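# Pull mat from pet tent, lay it flat

## Task

Get the mat out of the pet tent and leave it lying flat on the table, with the tent standing upright and all its floor corners resting on the tabletop. Dropping the mat into its final spot is allowed. Anything that stays in place only because a gripper is holding it does not count. At the end, release everything and move both arms away.

## Robot and tools

ROBOT. Two arms, left_arm and right_arm. Each has six joints, listed in this order: waist, shoulder, elbow, wrist pitch, wrist yaw, wrist roll. Each also has a two-finger gripper. The names are just labels and do not match the sides of any camera image. The fingers point along the gripper's +z axis and open and close along its y axis. The reported hand point sits between the finger pads, about 1 cm behind the tips.

FRAME. Every gripper pose is given in one scene frame. The origin is on the tabletop midway between the arms. +x points out over the table, +z points up, and left_arm sits on the +y side. Positions are in metres and orientations are quaternions in w,x,y,z order. The printed hand position can be off from the true one, more so when the arm is stretched far out.

ROW FORMAT. Every command row is one flat list of 14 numbers covering both arms, even if only one arm moves. The first seven are for left_arm: its six joint angles, then its grip. The last seven are the same for right_arm. Joint values are absolute target angles in radians in joint space, not offsets and not Cartesian poses. Stated ranges for each arm: waist -2.618 to 3.054, shoulder 0.000 to 3.142, elbow 0.000 to 3.142, wrist pitch -1.571 to 1.571, wrist yaw -1.571 to 1.571, wrist roll -2.094 to 2.094. The real stops can differ from these by up to 0.036 rad either way. A call is rejected if a target exceeds a stated end by more than 0.036 rad and is also farther out than the joint's current angle. Targets past the real stop are clipped, and the result then prints "joint sent to its limit". The grip is an absolute motor setpoint between -1 (closed) and +1 (fully open). The pads meet near -0.94, and each mm of object width adds about 0.0208. Each gripper has its own fixed reading bias of up to 0.02. Setting the grip lower than an object's width squeezes harder, up to about 50 to 62 N per pad. To keep a hold, keep sending the same closing value.

TOOLS.
execute_actions(actions): a list of actions. Each action is a table of up to 15 rows, and each row lasts one control step of 1/30 s. If a table has fewer than 15 rows, its last row is repeated to fill the 15 steps. An empty list only returns the current state and images.
move(target, speed, blocking): target is one 14-number row of absolute angles and grips. The grips are applied at once. All joints of both arms travel along paths that finish at the same moment, so the hands trace curves. Paths last between 0.5 and 10 s; longer paths are cut off at 10 s, short of the target. speed (0.01 to 2 rad/s, default 0.5) caps the joint that has farthest to travel. Moves do not steer around obstacles or the other arm. With blocking=false, the result comes back after 0.5 s while the motion continues. No new rows or moves are accepted until a result shows the move has ended, so use wait or stop first. The result adds a "move:" line giving the ending (done, off_target, moving, held, fault), limits=held or limits=none, and each arm's joint that is farthest from its target.
wait(seconds): 0 to 10. Lets the scene run on the last commands; returns early if a running move ends.
stop(): brakes a running move. Braking needs room, more after fast motion, and the fingers keep going.
zoom_image(camera, region): region is [x0, y0, x1, y1] in pixels of that camera's latest image, with (0,0) at top-left and at most 504x504. Cameras: cam_head_left, cam_head_right, cam_high, cam_low, cam_left_wrist, cam_right_wrist, each 672x504.
finished_scene(scene): ends the current scene by its number and reports whether it succeeded. Do not call it while still holding anything.

MOTION LIMITS. On every step, each joint's target is kept within a fixed lead of its measured angle: waist 0.202, shoulder 0.258, elbow 0.238, wrist pitch 0.573, wrist yaw and wrist roll 0.522 rad. If a step would move a hand more than 70 mm, all of that arm's targets are pulled back. Large jumps therefore take several actions, and an unfinished motion must be sent again. Friction can leave a joint up to 0.031 rad short, and smaller changes may not move it at all. To hold a joint still, resend its value from "Joint targets".

RESULT LINES. The state line gives each arm's gripper pose. Joint positions lists each arm's six angles plus its finger opening in metres (0.093 fully open down to 0.000), and Joint velocities gives their rates. On a rigid object the opening can read up to about 12 mm below the object's width. Joint targets shows the angles the joints are currently being driven toward. grip_measured is the motor position on the -1 to +1 scale. "joint command not followed" means a clearance check altered that arm's joints on some steps. FAULT lines mark stopped arms. MOTOR HOT appears from 75 °C. At 90 °C the arm halts for 10 s, and at 100 °C it goes limp and falls. Long holds, even during thinking, heat the motors.

AVOID. Never knock or place rigid items off the table. Keep the arms from striking or pressing on each other. Move slowly near contact and do not aim far past a surface, because speed and overshoot both raise the force. Avoid dropping things from height, slipping grips and slamming. Loose objects may get a brief push at random. Finish with the mat lying flat on its own, the tent upright on its floor corners, and both grippers open and clear.

Each tool is called after "Emit:" as name([rows], argument=value, ...), one row to a line, values as JSON.

## Session

Emit:
execute_actions(actions=[])

Scene clock: 0.00 s.
left_arm: end_effector_position=(+0.3605, +0.3697, +0.4049) grip_measured=+1.000 end_effector_quat_wxyz=(+0.706, -0.051, +0.704, +0.056) | right_arm: end_effector_position=(+0.3581, -0.3863, +0.4030) grip_measured=+0.982 end_effector_quat_wxyz=(+0.704, +0.063, +0.704, -0.070)
Joint names: [waist, shoulder, elbow, wrist pitch, wrist yaw, wrist roll]
Joint positions: left_arm=[-0.005  1.038  1.051 -0.009 -0.001  0.007  0.093] | right_arm=[ 0.008  1.035  1.044 -0.008 -0.005 -0.01   0.092]
Joint velocities: left_arm=[0.002 0.007 0.002 0.007 0.007 0.051 0.   ] | right_arm=[-0.012  0.002  0.007  0.051  0.051  0.007  0.   ]
Motor temperatures (°C, as the motors report them): left_arm=[19 16 19 17 17 19] | right_arm=[20 20 17 17 17 18]
Joint targets: left_arm=[-0.005 1.038 1.051 -0.009 -0.001 0.007] | right_arm=[0.008 1.035 1.044 -0.008 -0.005 -0.010]

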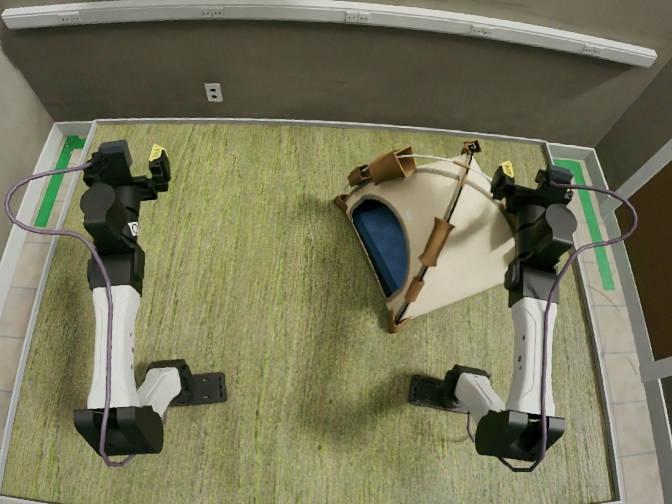

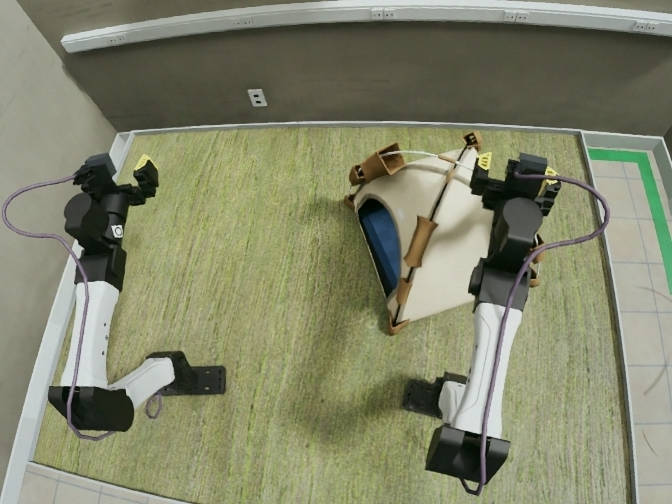

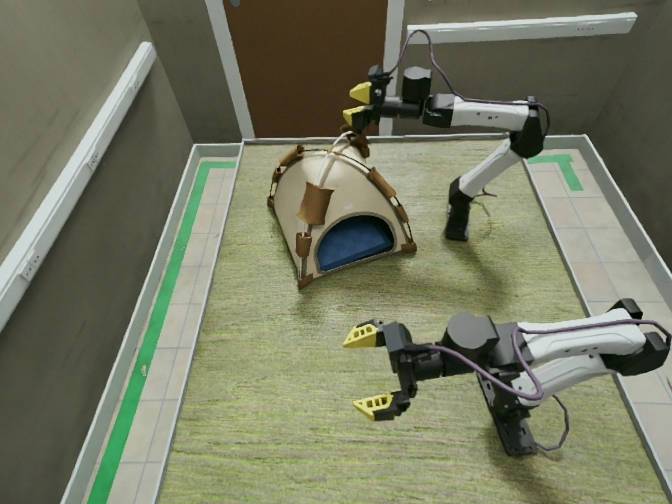

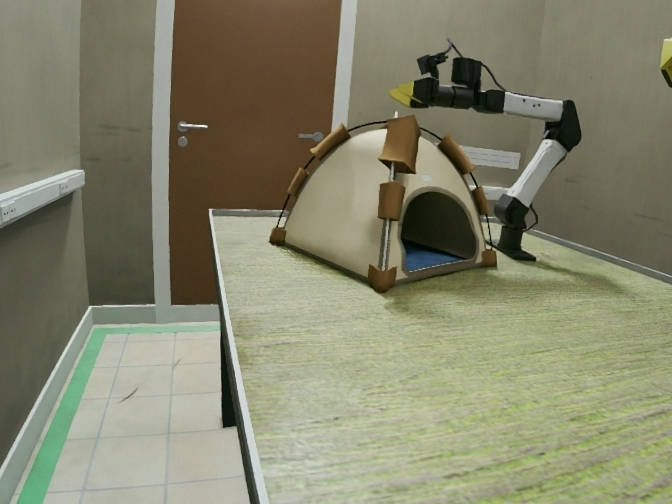

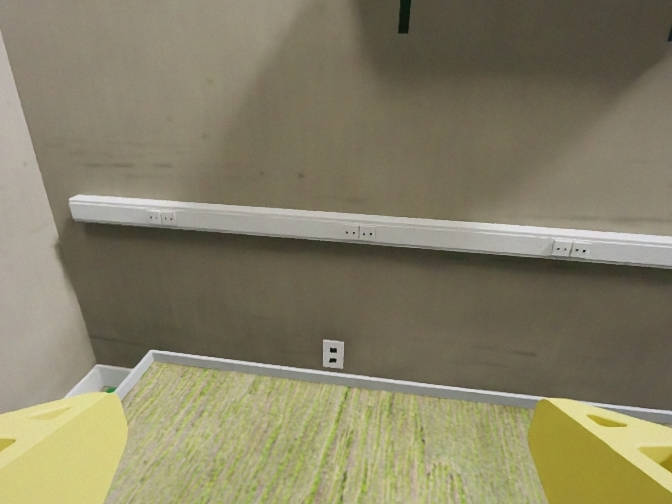

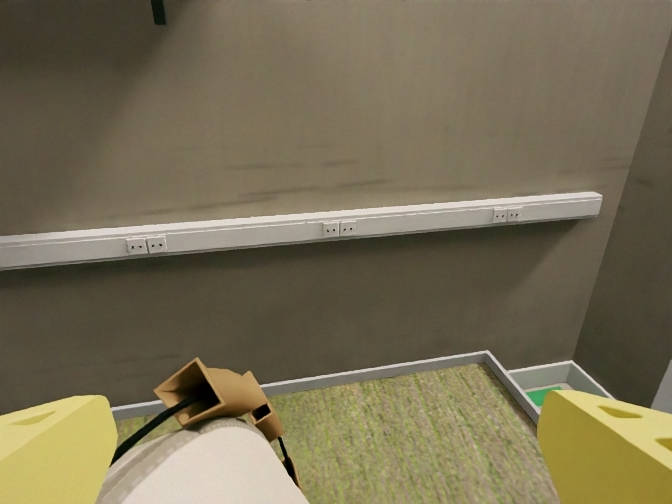

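Emit:
move(target=[-0.6,1.5,0.9,-0.5,0,0,1, 0.008,1.035,1.044,-0.008,-0.005,-0.01,1], speed=0.8)

Emit:
move(target=[-0.9,1.5,0.9,0.1,0,0,1, 0.008,1.035,1.044,-0.008,-0.005,-0.01,1], speed=0.8)

Scene clock: 2.60 s.
left_arm: end_effector_position=(+0.3118, +0.1630, +0.0776) grip_measured=+1.000 end_effector_quat_wxyz=(+0.240, +0.215, +0.945, -0.054) | right_arm: end_effector_position=(+0.3581, -0.3863, +0.4030) grip_measured=+0.982 end_effector_quat_wxyz=(+0.704, +0.063, +0.704, -0.070)
Joint names: [waist, shoulder, elbow, wrist pitch, wrist yaw, wrist roll]
Joint positions: left_arm=[-0.594  1.499  0.91  -0.485  0.003  0.007  0.093] | right_arm=[ 0.008  1.035  1.044 -0.008 -0.005 -0.01   0.092]
Joint velocities: left_arm=[ 0.002  0.022 -0.002 -0.022 -0.051 -0.066  0.   ] | right_arm=[-0.002 -0.012  0.002 -0.037 -0.051  0.022 -0.001]
Motor temperatures (°C, as the motors report them): left_arm=[19 17 20 18 17 19] | right_arm=[20 20 18 18 17 18]
Joint targets: left_arm=[-0.600 1.500 0.900 -0.500 -0.000 -0.000] | right_arm=[0.008 1.035 1.044 -0.008 -0.005 -0.010]
move: done; limits=none; left_arm: farthest joint: the wrist pitch, 0.015 radians from its target (0.491 radians at the start); right_arm: farthest joint: the waist, 0.000 radians from its target (0.000 radians at the start)

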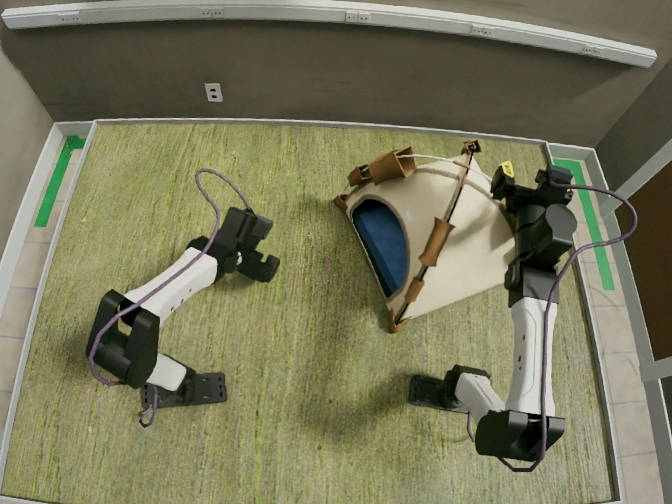

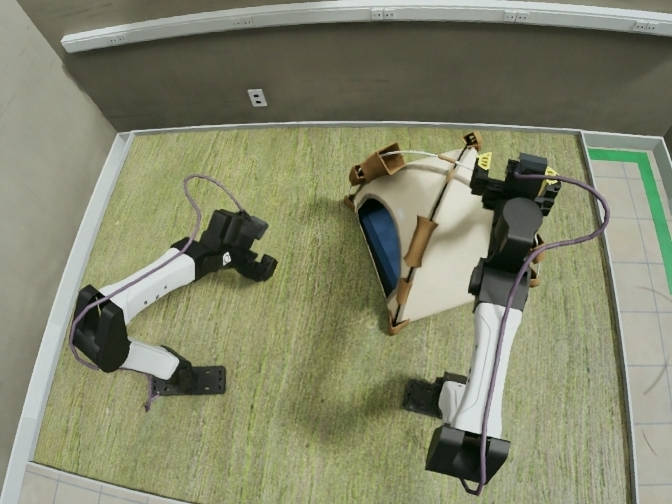

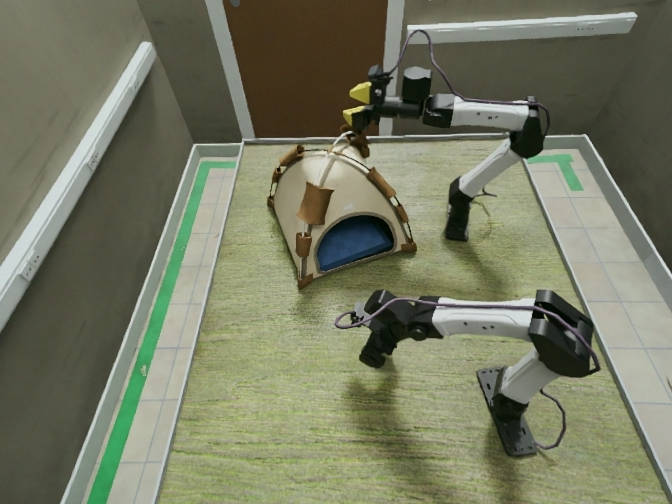

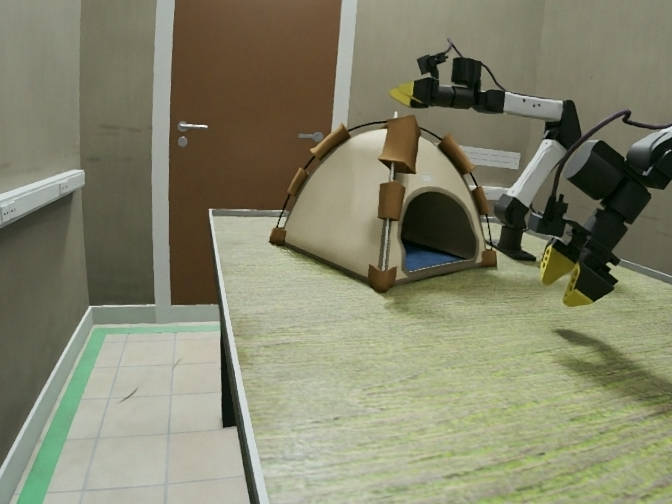

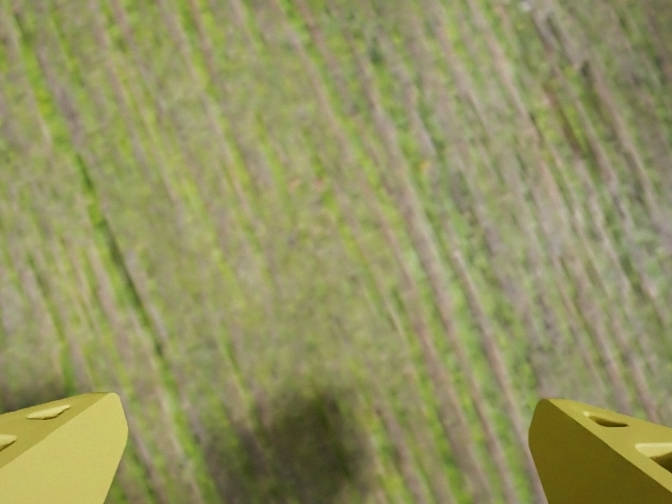

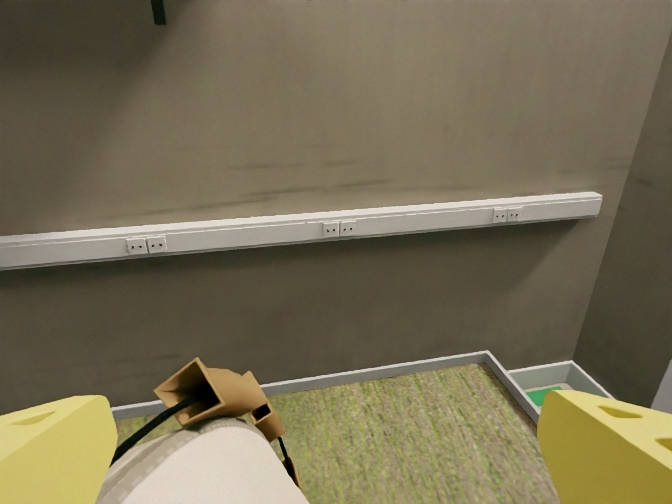

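Scene clock: 4.13 s.
left_arm: end_effector_position=(+0.3238, +0.0118, +0.1708) grip_measured=+1.000 end_effector_quat_wxyz=(+0.469, +0.315, +0.805, -0.180) | right_arm: end_effector_position=(+0.3581, -0.3863, +0.4030) grip_measured=+0.982 end_effector_quat_wxyz=(+0.704, +0.063, +0.704, -0.070)
Joint names: [waist, shoulder, elbow, wrist pitch, wrist yaw, wrist roll]
Joint positions: left_arm=[-0.893  1.499  0.91   0.072  0.001  0.007  0.093] | right_arm=[ 0.008  1.035  1.044 -0.008 -0.005 -0.01   0.092]
Joint velocities: left_arm=[ 0.002  0.002 -0.007  0.022  0.022 -0.037  0.   ] | right_arm=[ 0.002 -0.012  0.007  0.081 -0.051 -0.022 -0.   ]
Motor temperatures (°C, as the motors report them): left_arm=[19 17 20 18 17 19] | right_arm=[20 21 18 18 17 18]
Joint targets: left_arm=[-0.900 1.500 0.900 0.100 0.000 0.000] | right_arm=[0.008 1.035 1.044 -0.008 -0.005 -0.010]
move: off_target (left_arm); limits=none; left_arm: farthest joint: the wrist pitch, 0.028 radians from its target (0.585 radians at the start); right_arm: farthest joint: the waist, 0.000 radians from its target (0.000 radians at the start)

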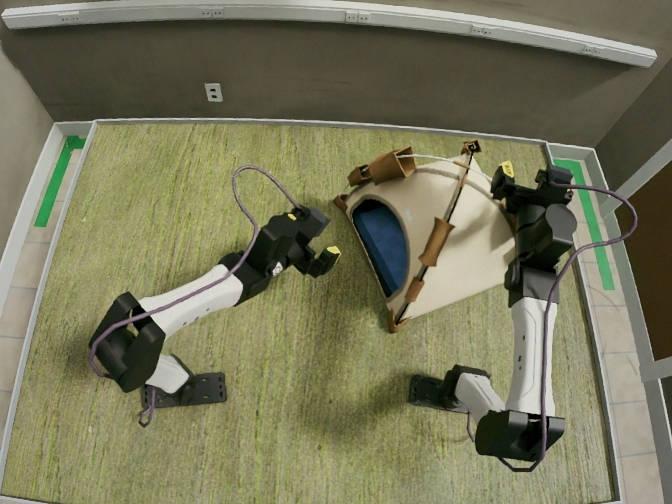

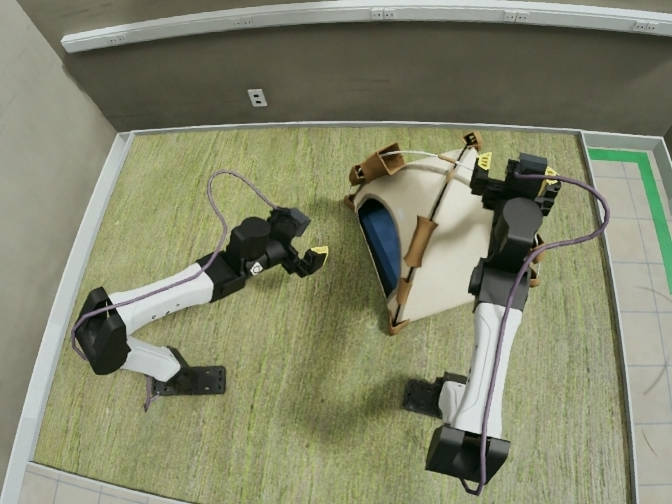

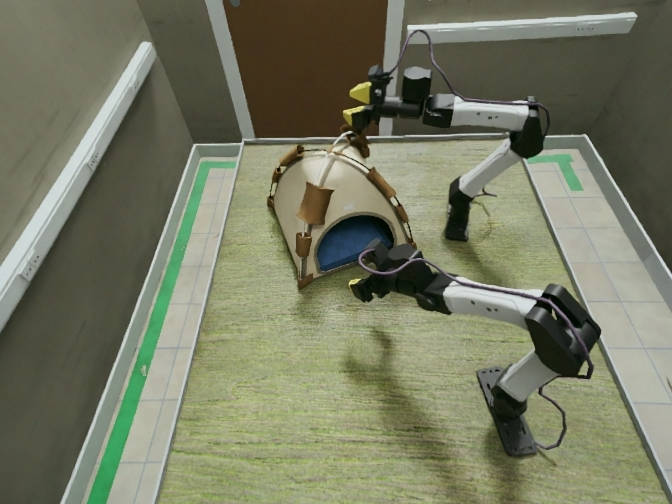

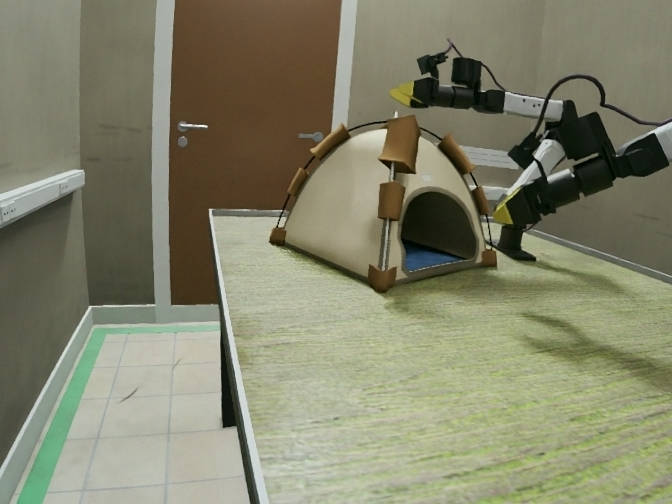

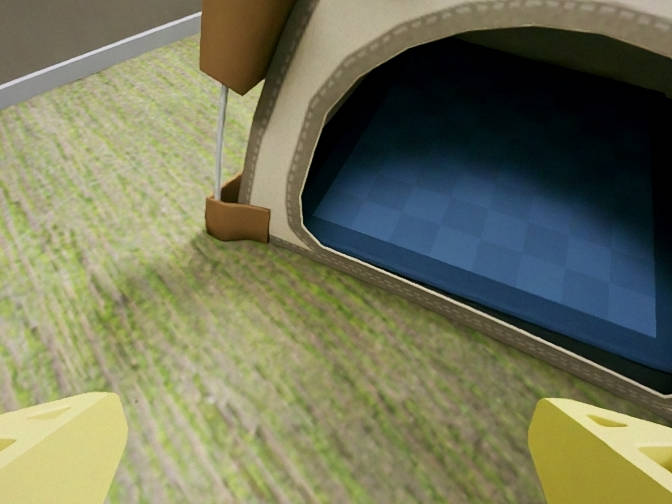

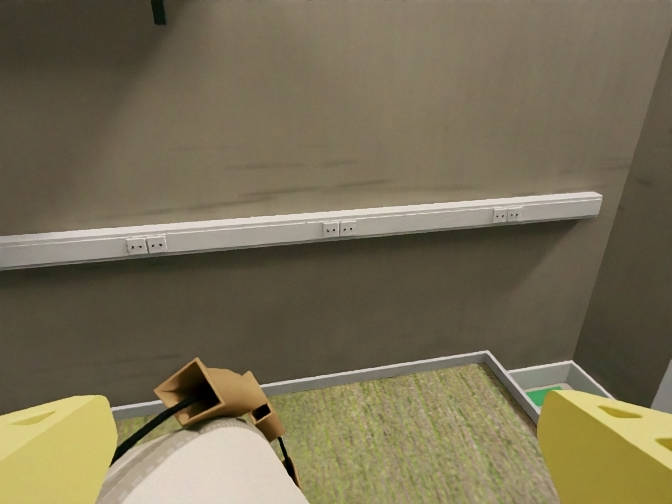

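Emit:
zoom_image(camera="cam_left_wrist", region=[260,100,672,420])

Emit:
zoom_image(camera="cam_low", region=[350,170,530,305])

Emit:
zoom_image(camera="cam_head_left", region=[260,130,540,340])

Region (260, 100, 672, 420) of cam_left_wrist's 672x504 image, scaled by 1.223, with more detail than that image has; it fills the top 391 rows of this view, and the rest is white.

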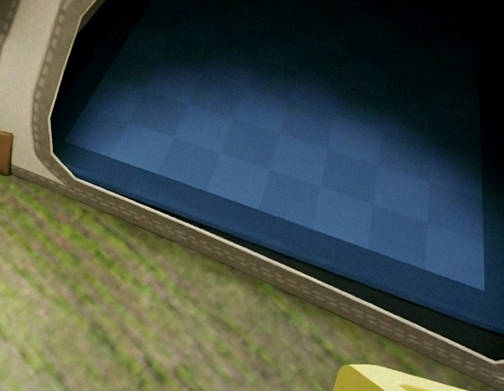

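Region (350, 170, 530, 305) of cam_low's 672x504 image, scaled by 2.800, with more detail than that image has; it fills the top 378 rows of this view, and the rest is white.

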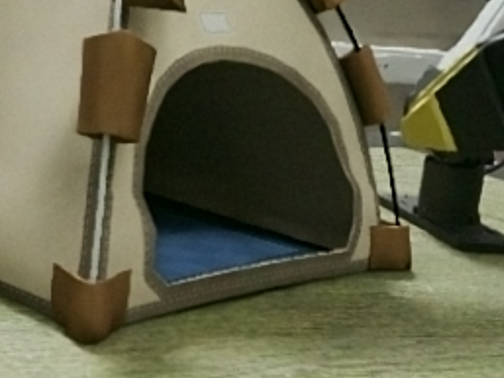

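Region (260, 130, 540, 340) of cam_head_left's 672x504 image, scaled by 1.800, with more detail than that image has; it fills the top 378 rows of this view, and the rest is white.

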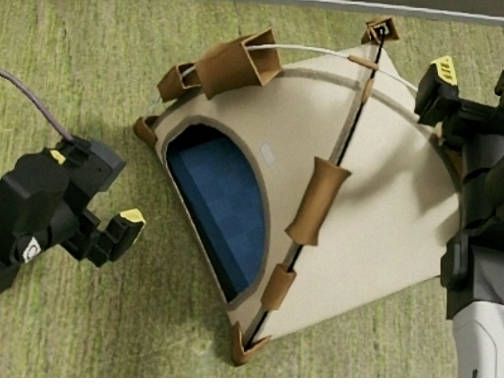

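Emit:
move(target=[-1.1,1.75,1.3,-0.55,0,1.57,-0.1, 0.008,1.035,1.044,-0.008,-0.005,-0.01,1], speed=1.2)

Emit:
move(target=[-1.1,1.965,1.516,-0.551,0,1.57,-0.1, 0.008,1.035,1.044,-0.008,-0.005,-0.01,1], speed=0.4)

Scene clock: 9.87 s.
left_arm: end_effector_position=(+0.2532, -0.0409, +0.1127) grip_measured=-0.097 end_effector_quat_wxyz=(+0.267, +0.910, +0.304, +0.086) | right_arm: end_effector_position=(+0.3581, -0.3863, +0.4030) grip_measured=+0.982 end_effector_quat_wxyz=(+0.704, +0.063, +0.704, -0.070)
Joint names: [waist, shoulder, elbow, wrist pitch, wrist yaw, wrist roll]
Joint positions: left_arm=[-1.09   1.74   1.272 -0.535  0.001  1.561  0.041] | right_arm=[ 0.008  1.035  1.044 -0.008 -0.005 -0.01   0.092]
Joint velocities: left_arm=[-0.017 -0.002  0.007 -0.022 -0.022 -0.037 -0.   ] | right_arm=[ 0.022 -0.002 -0.007  0.007 -0.022  0.037  0.001]
Motor temperatures (°C, as the motors report them): left_arm=[19 18 21 19 17 19] | right_arm=[20 21 19 20 17 18]
Joint targets: left_arm=[-1.100 1.750 1.300 -0.550 0.000 1.570] | right_arm=[0.008 1.035 1.044 -0.008 -0.005 -0.010]
move: off_target (left_arm); limits=none; left_arm: farthest joint: the elbow, 0.028 radians from its target (0.390 radians at the start); right_arm: farthest joint: the waist, 0.000 radians from its target (0.000 radians at the start)

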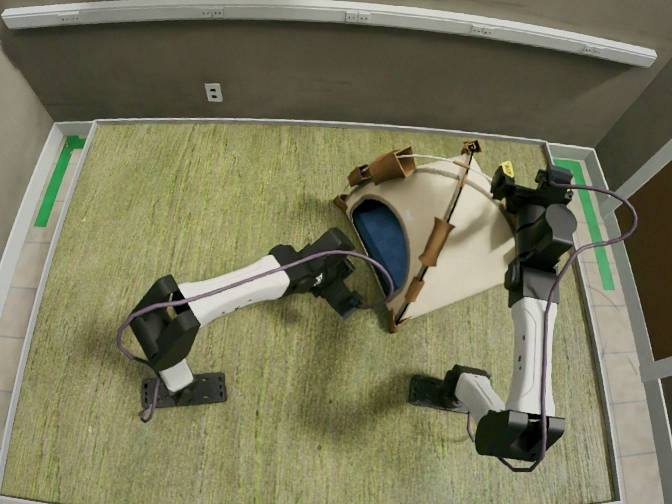

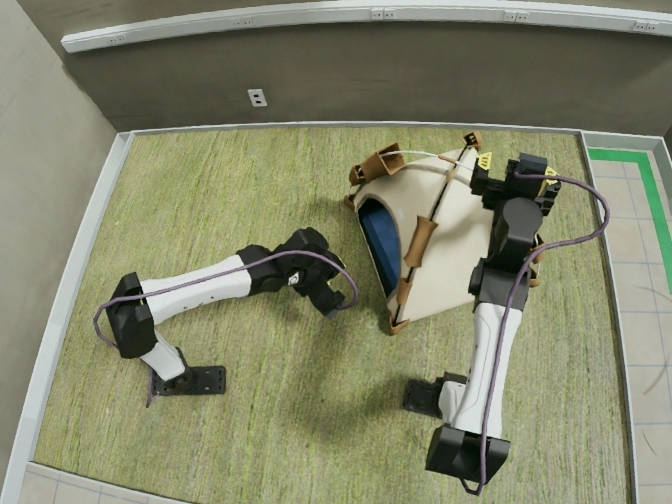

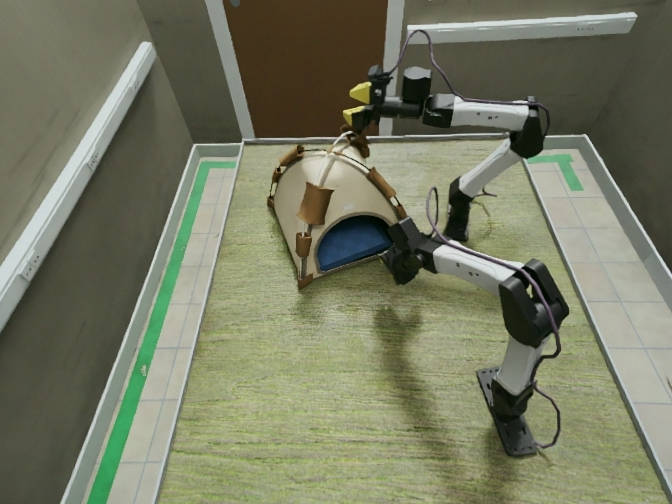

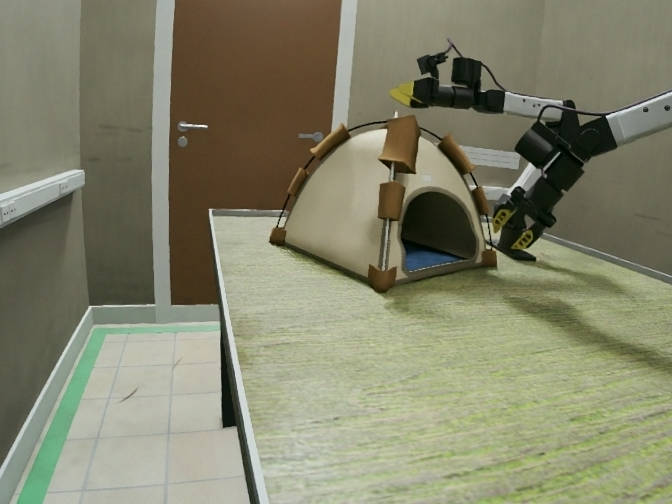

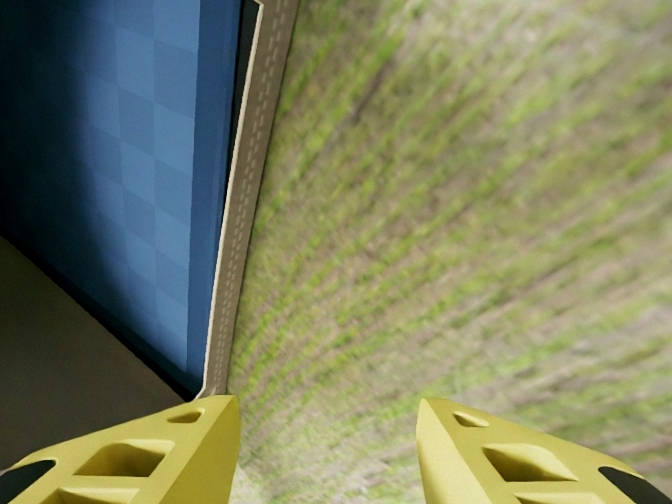

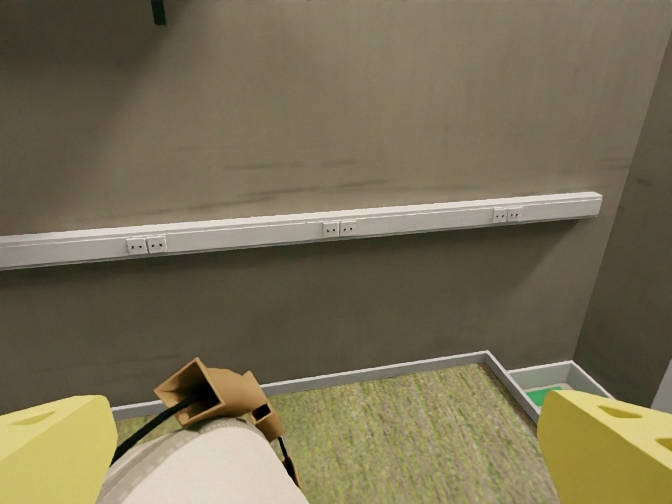

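Scene clock: 10.87 s.
left_arm: end_effector_position=(+0.2849, -0.0839, +0.0949) grip_measured=-0.097 end_effector_quat_wxyz=(+0.263, +0.912, +0.304, +0.085) | right_arm: end_effector_position=(+0.3581, -0.3863, +0.4030) grip_measured=+0.982 end_effector_quat_wxyz=(+0.704, +0.063, +0.704, -0.070)
Joint names: [waist, shoulder, elbow, wrist pitch, wrist yaw, wrist roll]
Joint positions: left_arm=[-1.09   1.958  1.487 -0.539  0.001  1.562  0.041] | right_arm=[ 0.008  1.035  1.044 -0.008 -0.005 -0.01   0.092]
Joint velocities: left_arm=[-0.007 -0.002 -0.017 -0.022 -0.051  0.022 -0.   ] | right_arm=[-0.002  0.002  0.007 -0.007 -0.022 -0.007 -0.   ]
Motor temperatures (°C, as the motors report them): left_arm=[19 18 21 19 17 19] | right_arm=[20 21 19 20 17 18]
Joint targets: left_arm=[-1.100 1.965 1.516 -0.551 0.000 1.570] | right_arm=[0.008 1.035 1.044 -0.008 -0.005 -0.010]
move: off_target (left_arm); limits=none; left_arm: farthest joint: the elbow, 0.029 radians from its target (0.244 radians at the start); right_arm: farthest joint: the waist, 0.000 radians from its target (0.000 radians at the start)

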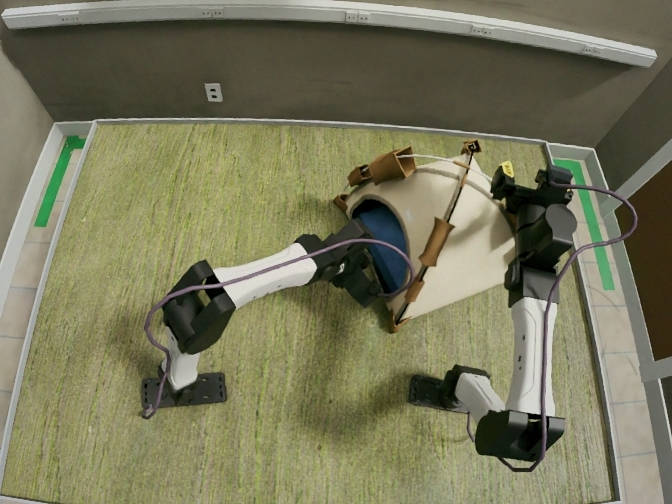

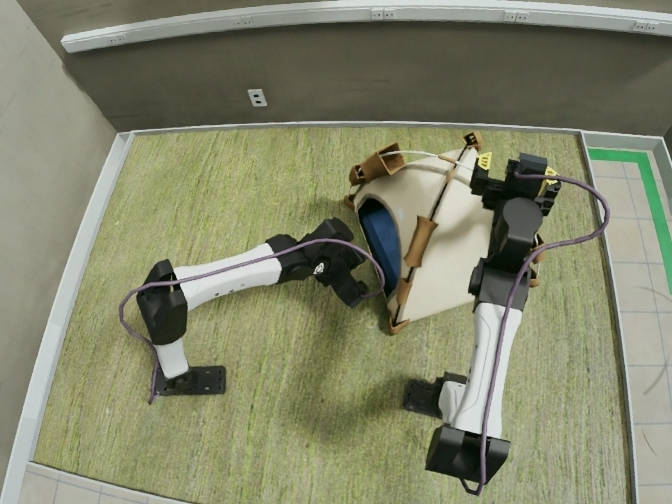

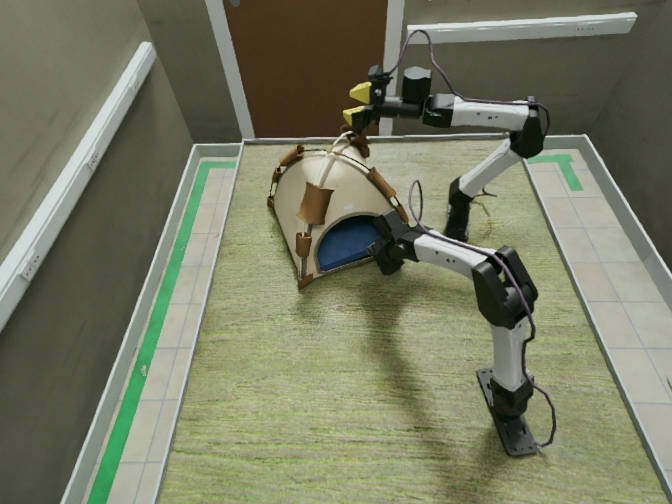

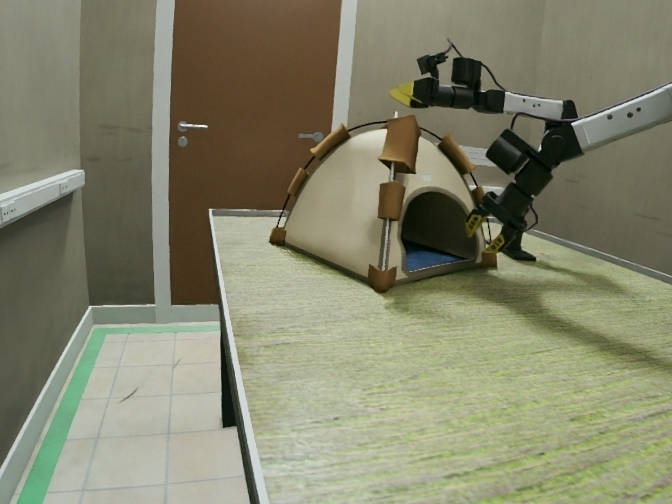

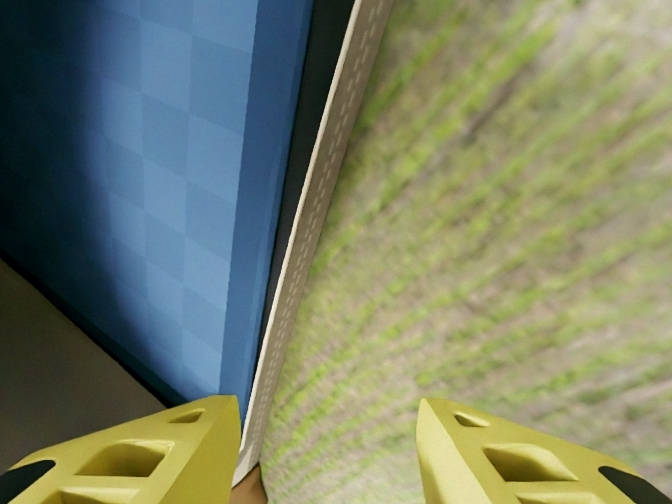

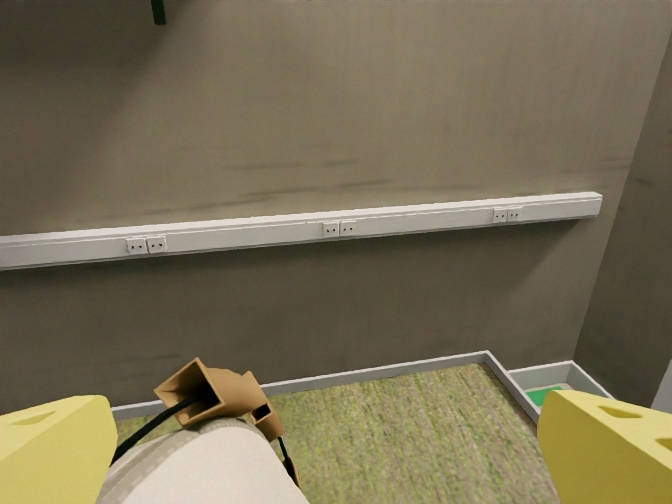

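Emit:
move(target=[-1.17,2.275,1.88,-0.59,0,1.57,-0.1, 0.008,1.035,1.044,-0.008,-0.005,-0.01,1], speed=0.4)

Scene clock: 13.23 s.
left_arm: end_effector_position=(+0.2972, -0.1677, +0.0690) grip_measured=-0.097 end_effector_quat_wxyz=(+0.274, +0.919, +0.271, +0.078) | right_arm: end_effector_position=(+0.3581, -0.3863, +0.4030) grip_measured=+0.982 end_effector_quat_wxyz=(+0.704, +0.063, +0.704, -0.070)
Joint names: [waist, shoulder, elbow, wrist pitch, wrist yaw, wrist roll]
Joint positions: left_arm=[-1.16   2.268  1.852 -0.577  0.001  1.563  0.041] | right_arm=[ 0.008  1.035  1.044 -0.008 -0.005 -0.01   0.092]
Joint velocities: left_arm=[ 0.002  0.017  0.007 -0.037 -0.051  0.022 -0.001] | right_arm=[ 0.012 -0.002 -0.017 -0.11   0.051 -0.022 -0.001]
Motor temperatures (°C, as the motors report them): left_arm=[19 19 22 19 17 19] | right_arm=[20 21 20 20 17 18]
Joint targets: left_arm=[-1.170 2.275 1.880 -0.590 -0.000 1.570] | right_arm=[0.008 1.035 1.044 -0.008 -0.005 -0.010]
move: off_target (left_arm); limits=none; left_arm: farthest joint: the elbow, 0.028 radians from its target (0.393 radians at the start); right_arm: farthest joint: the waist, 0.000 radians from its target (0.000 radians at the start)

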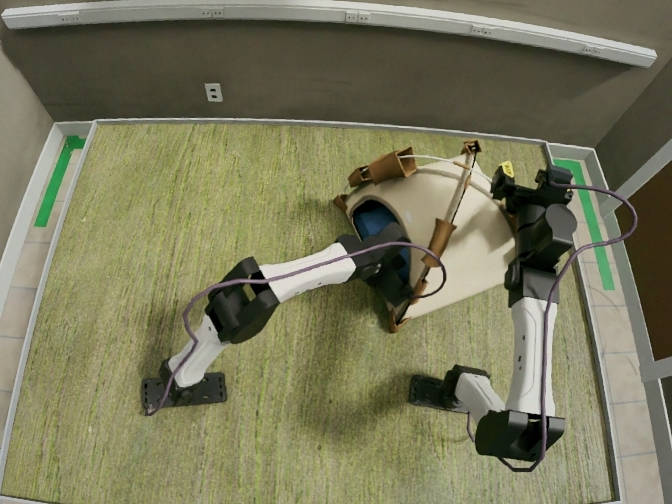

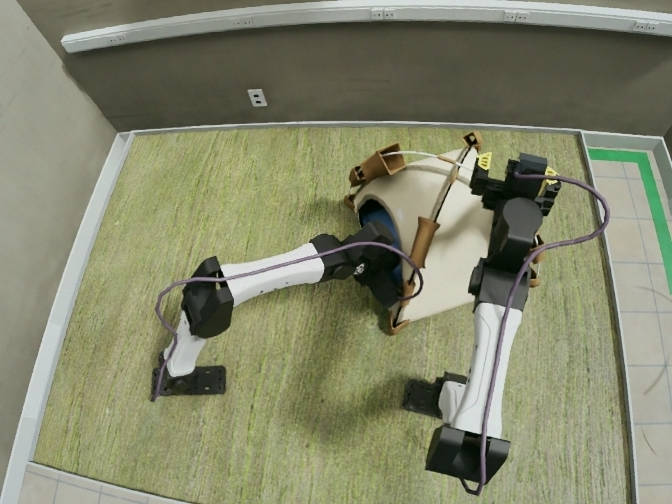

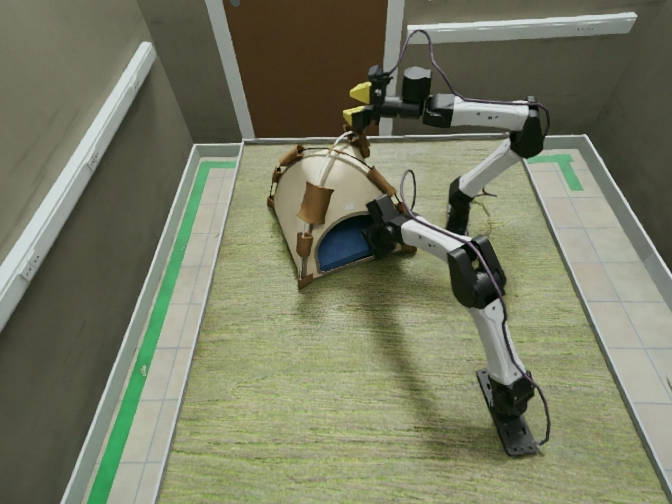

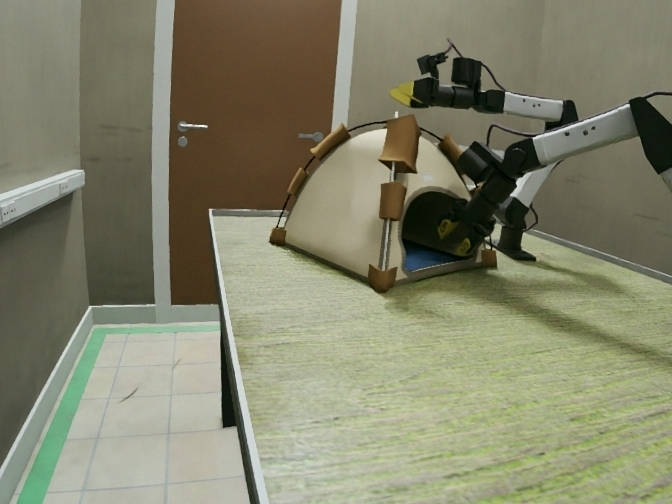

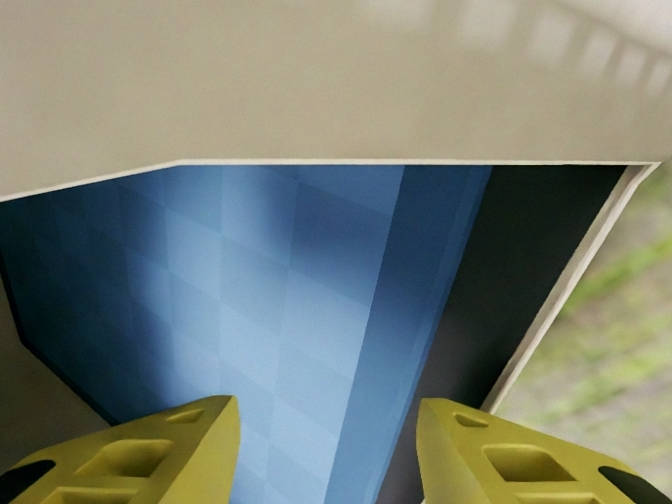

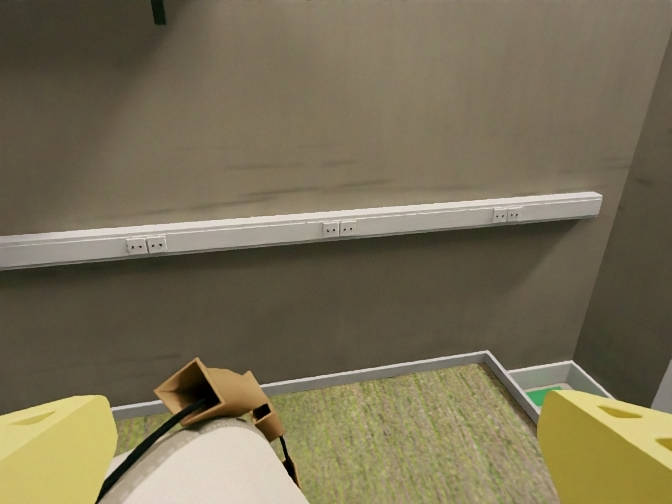

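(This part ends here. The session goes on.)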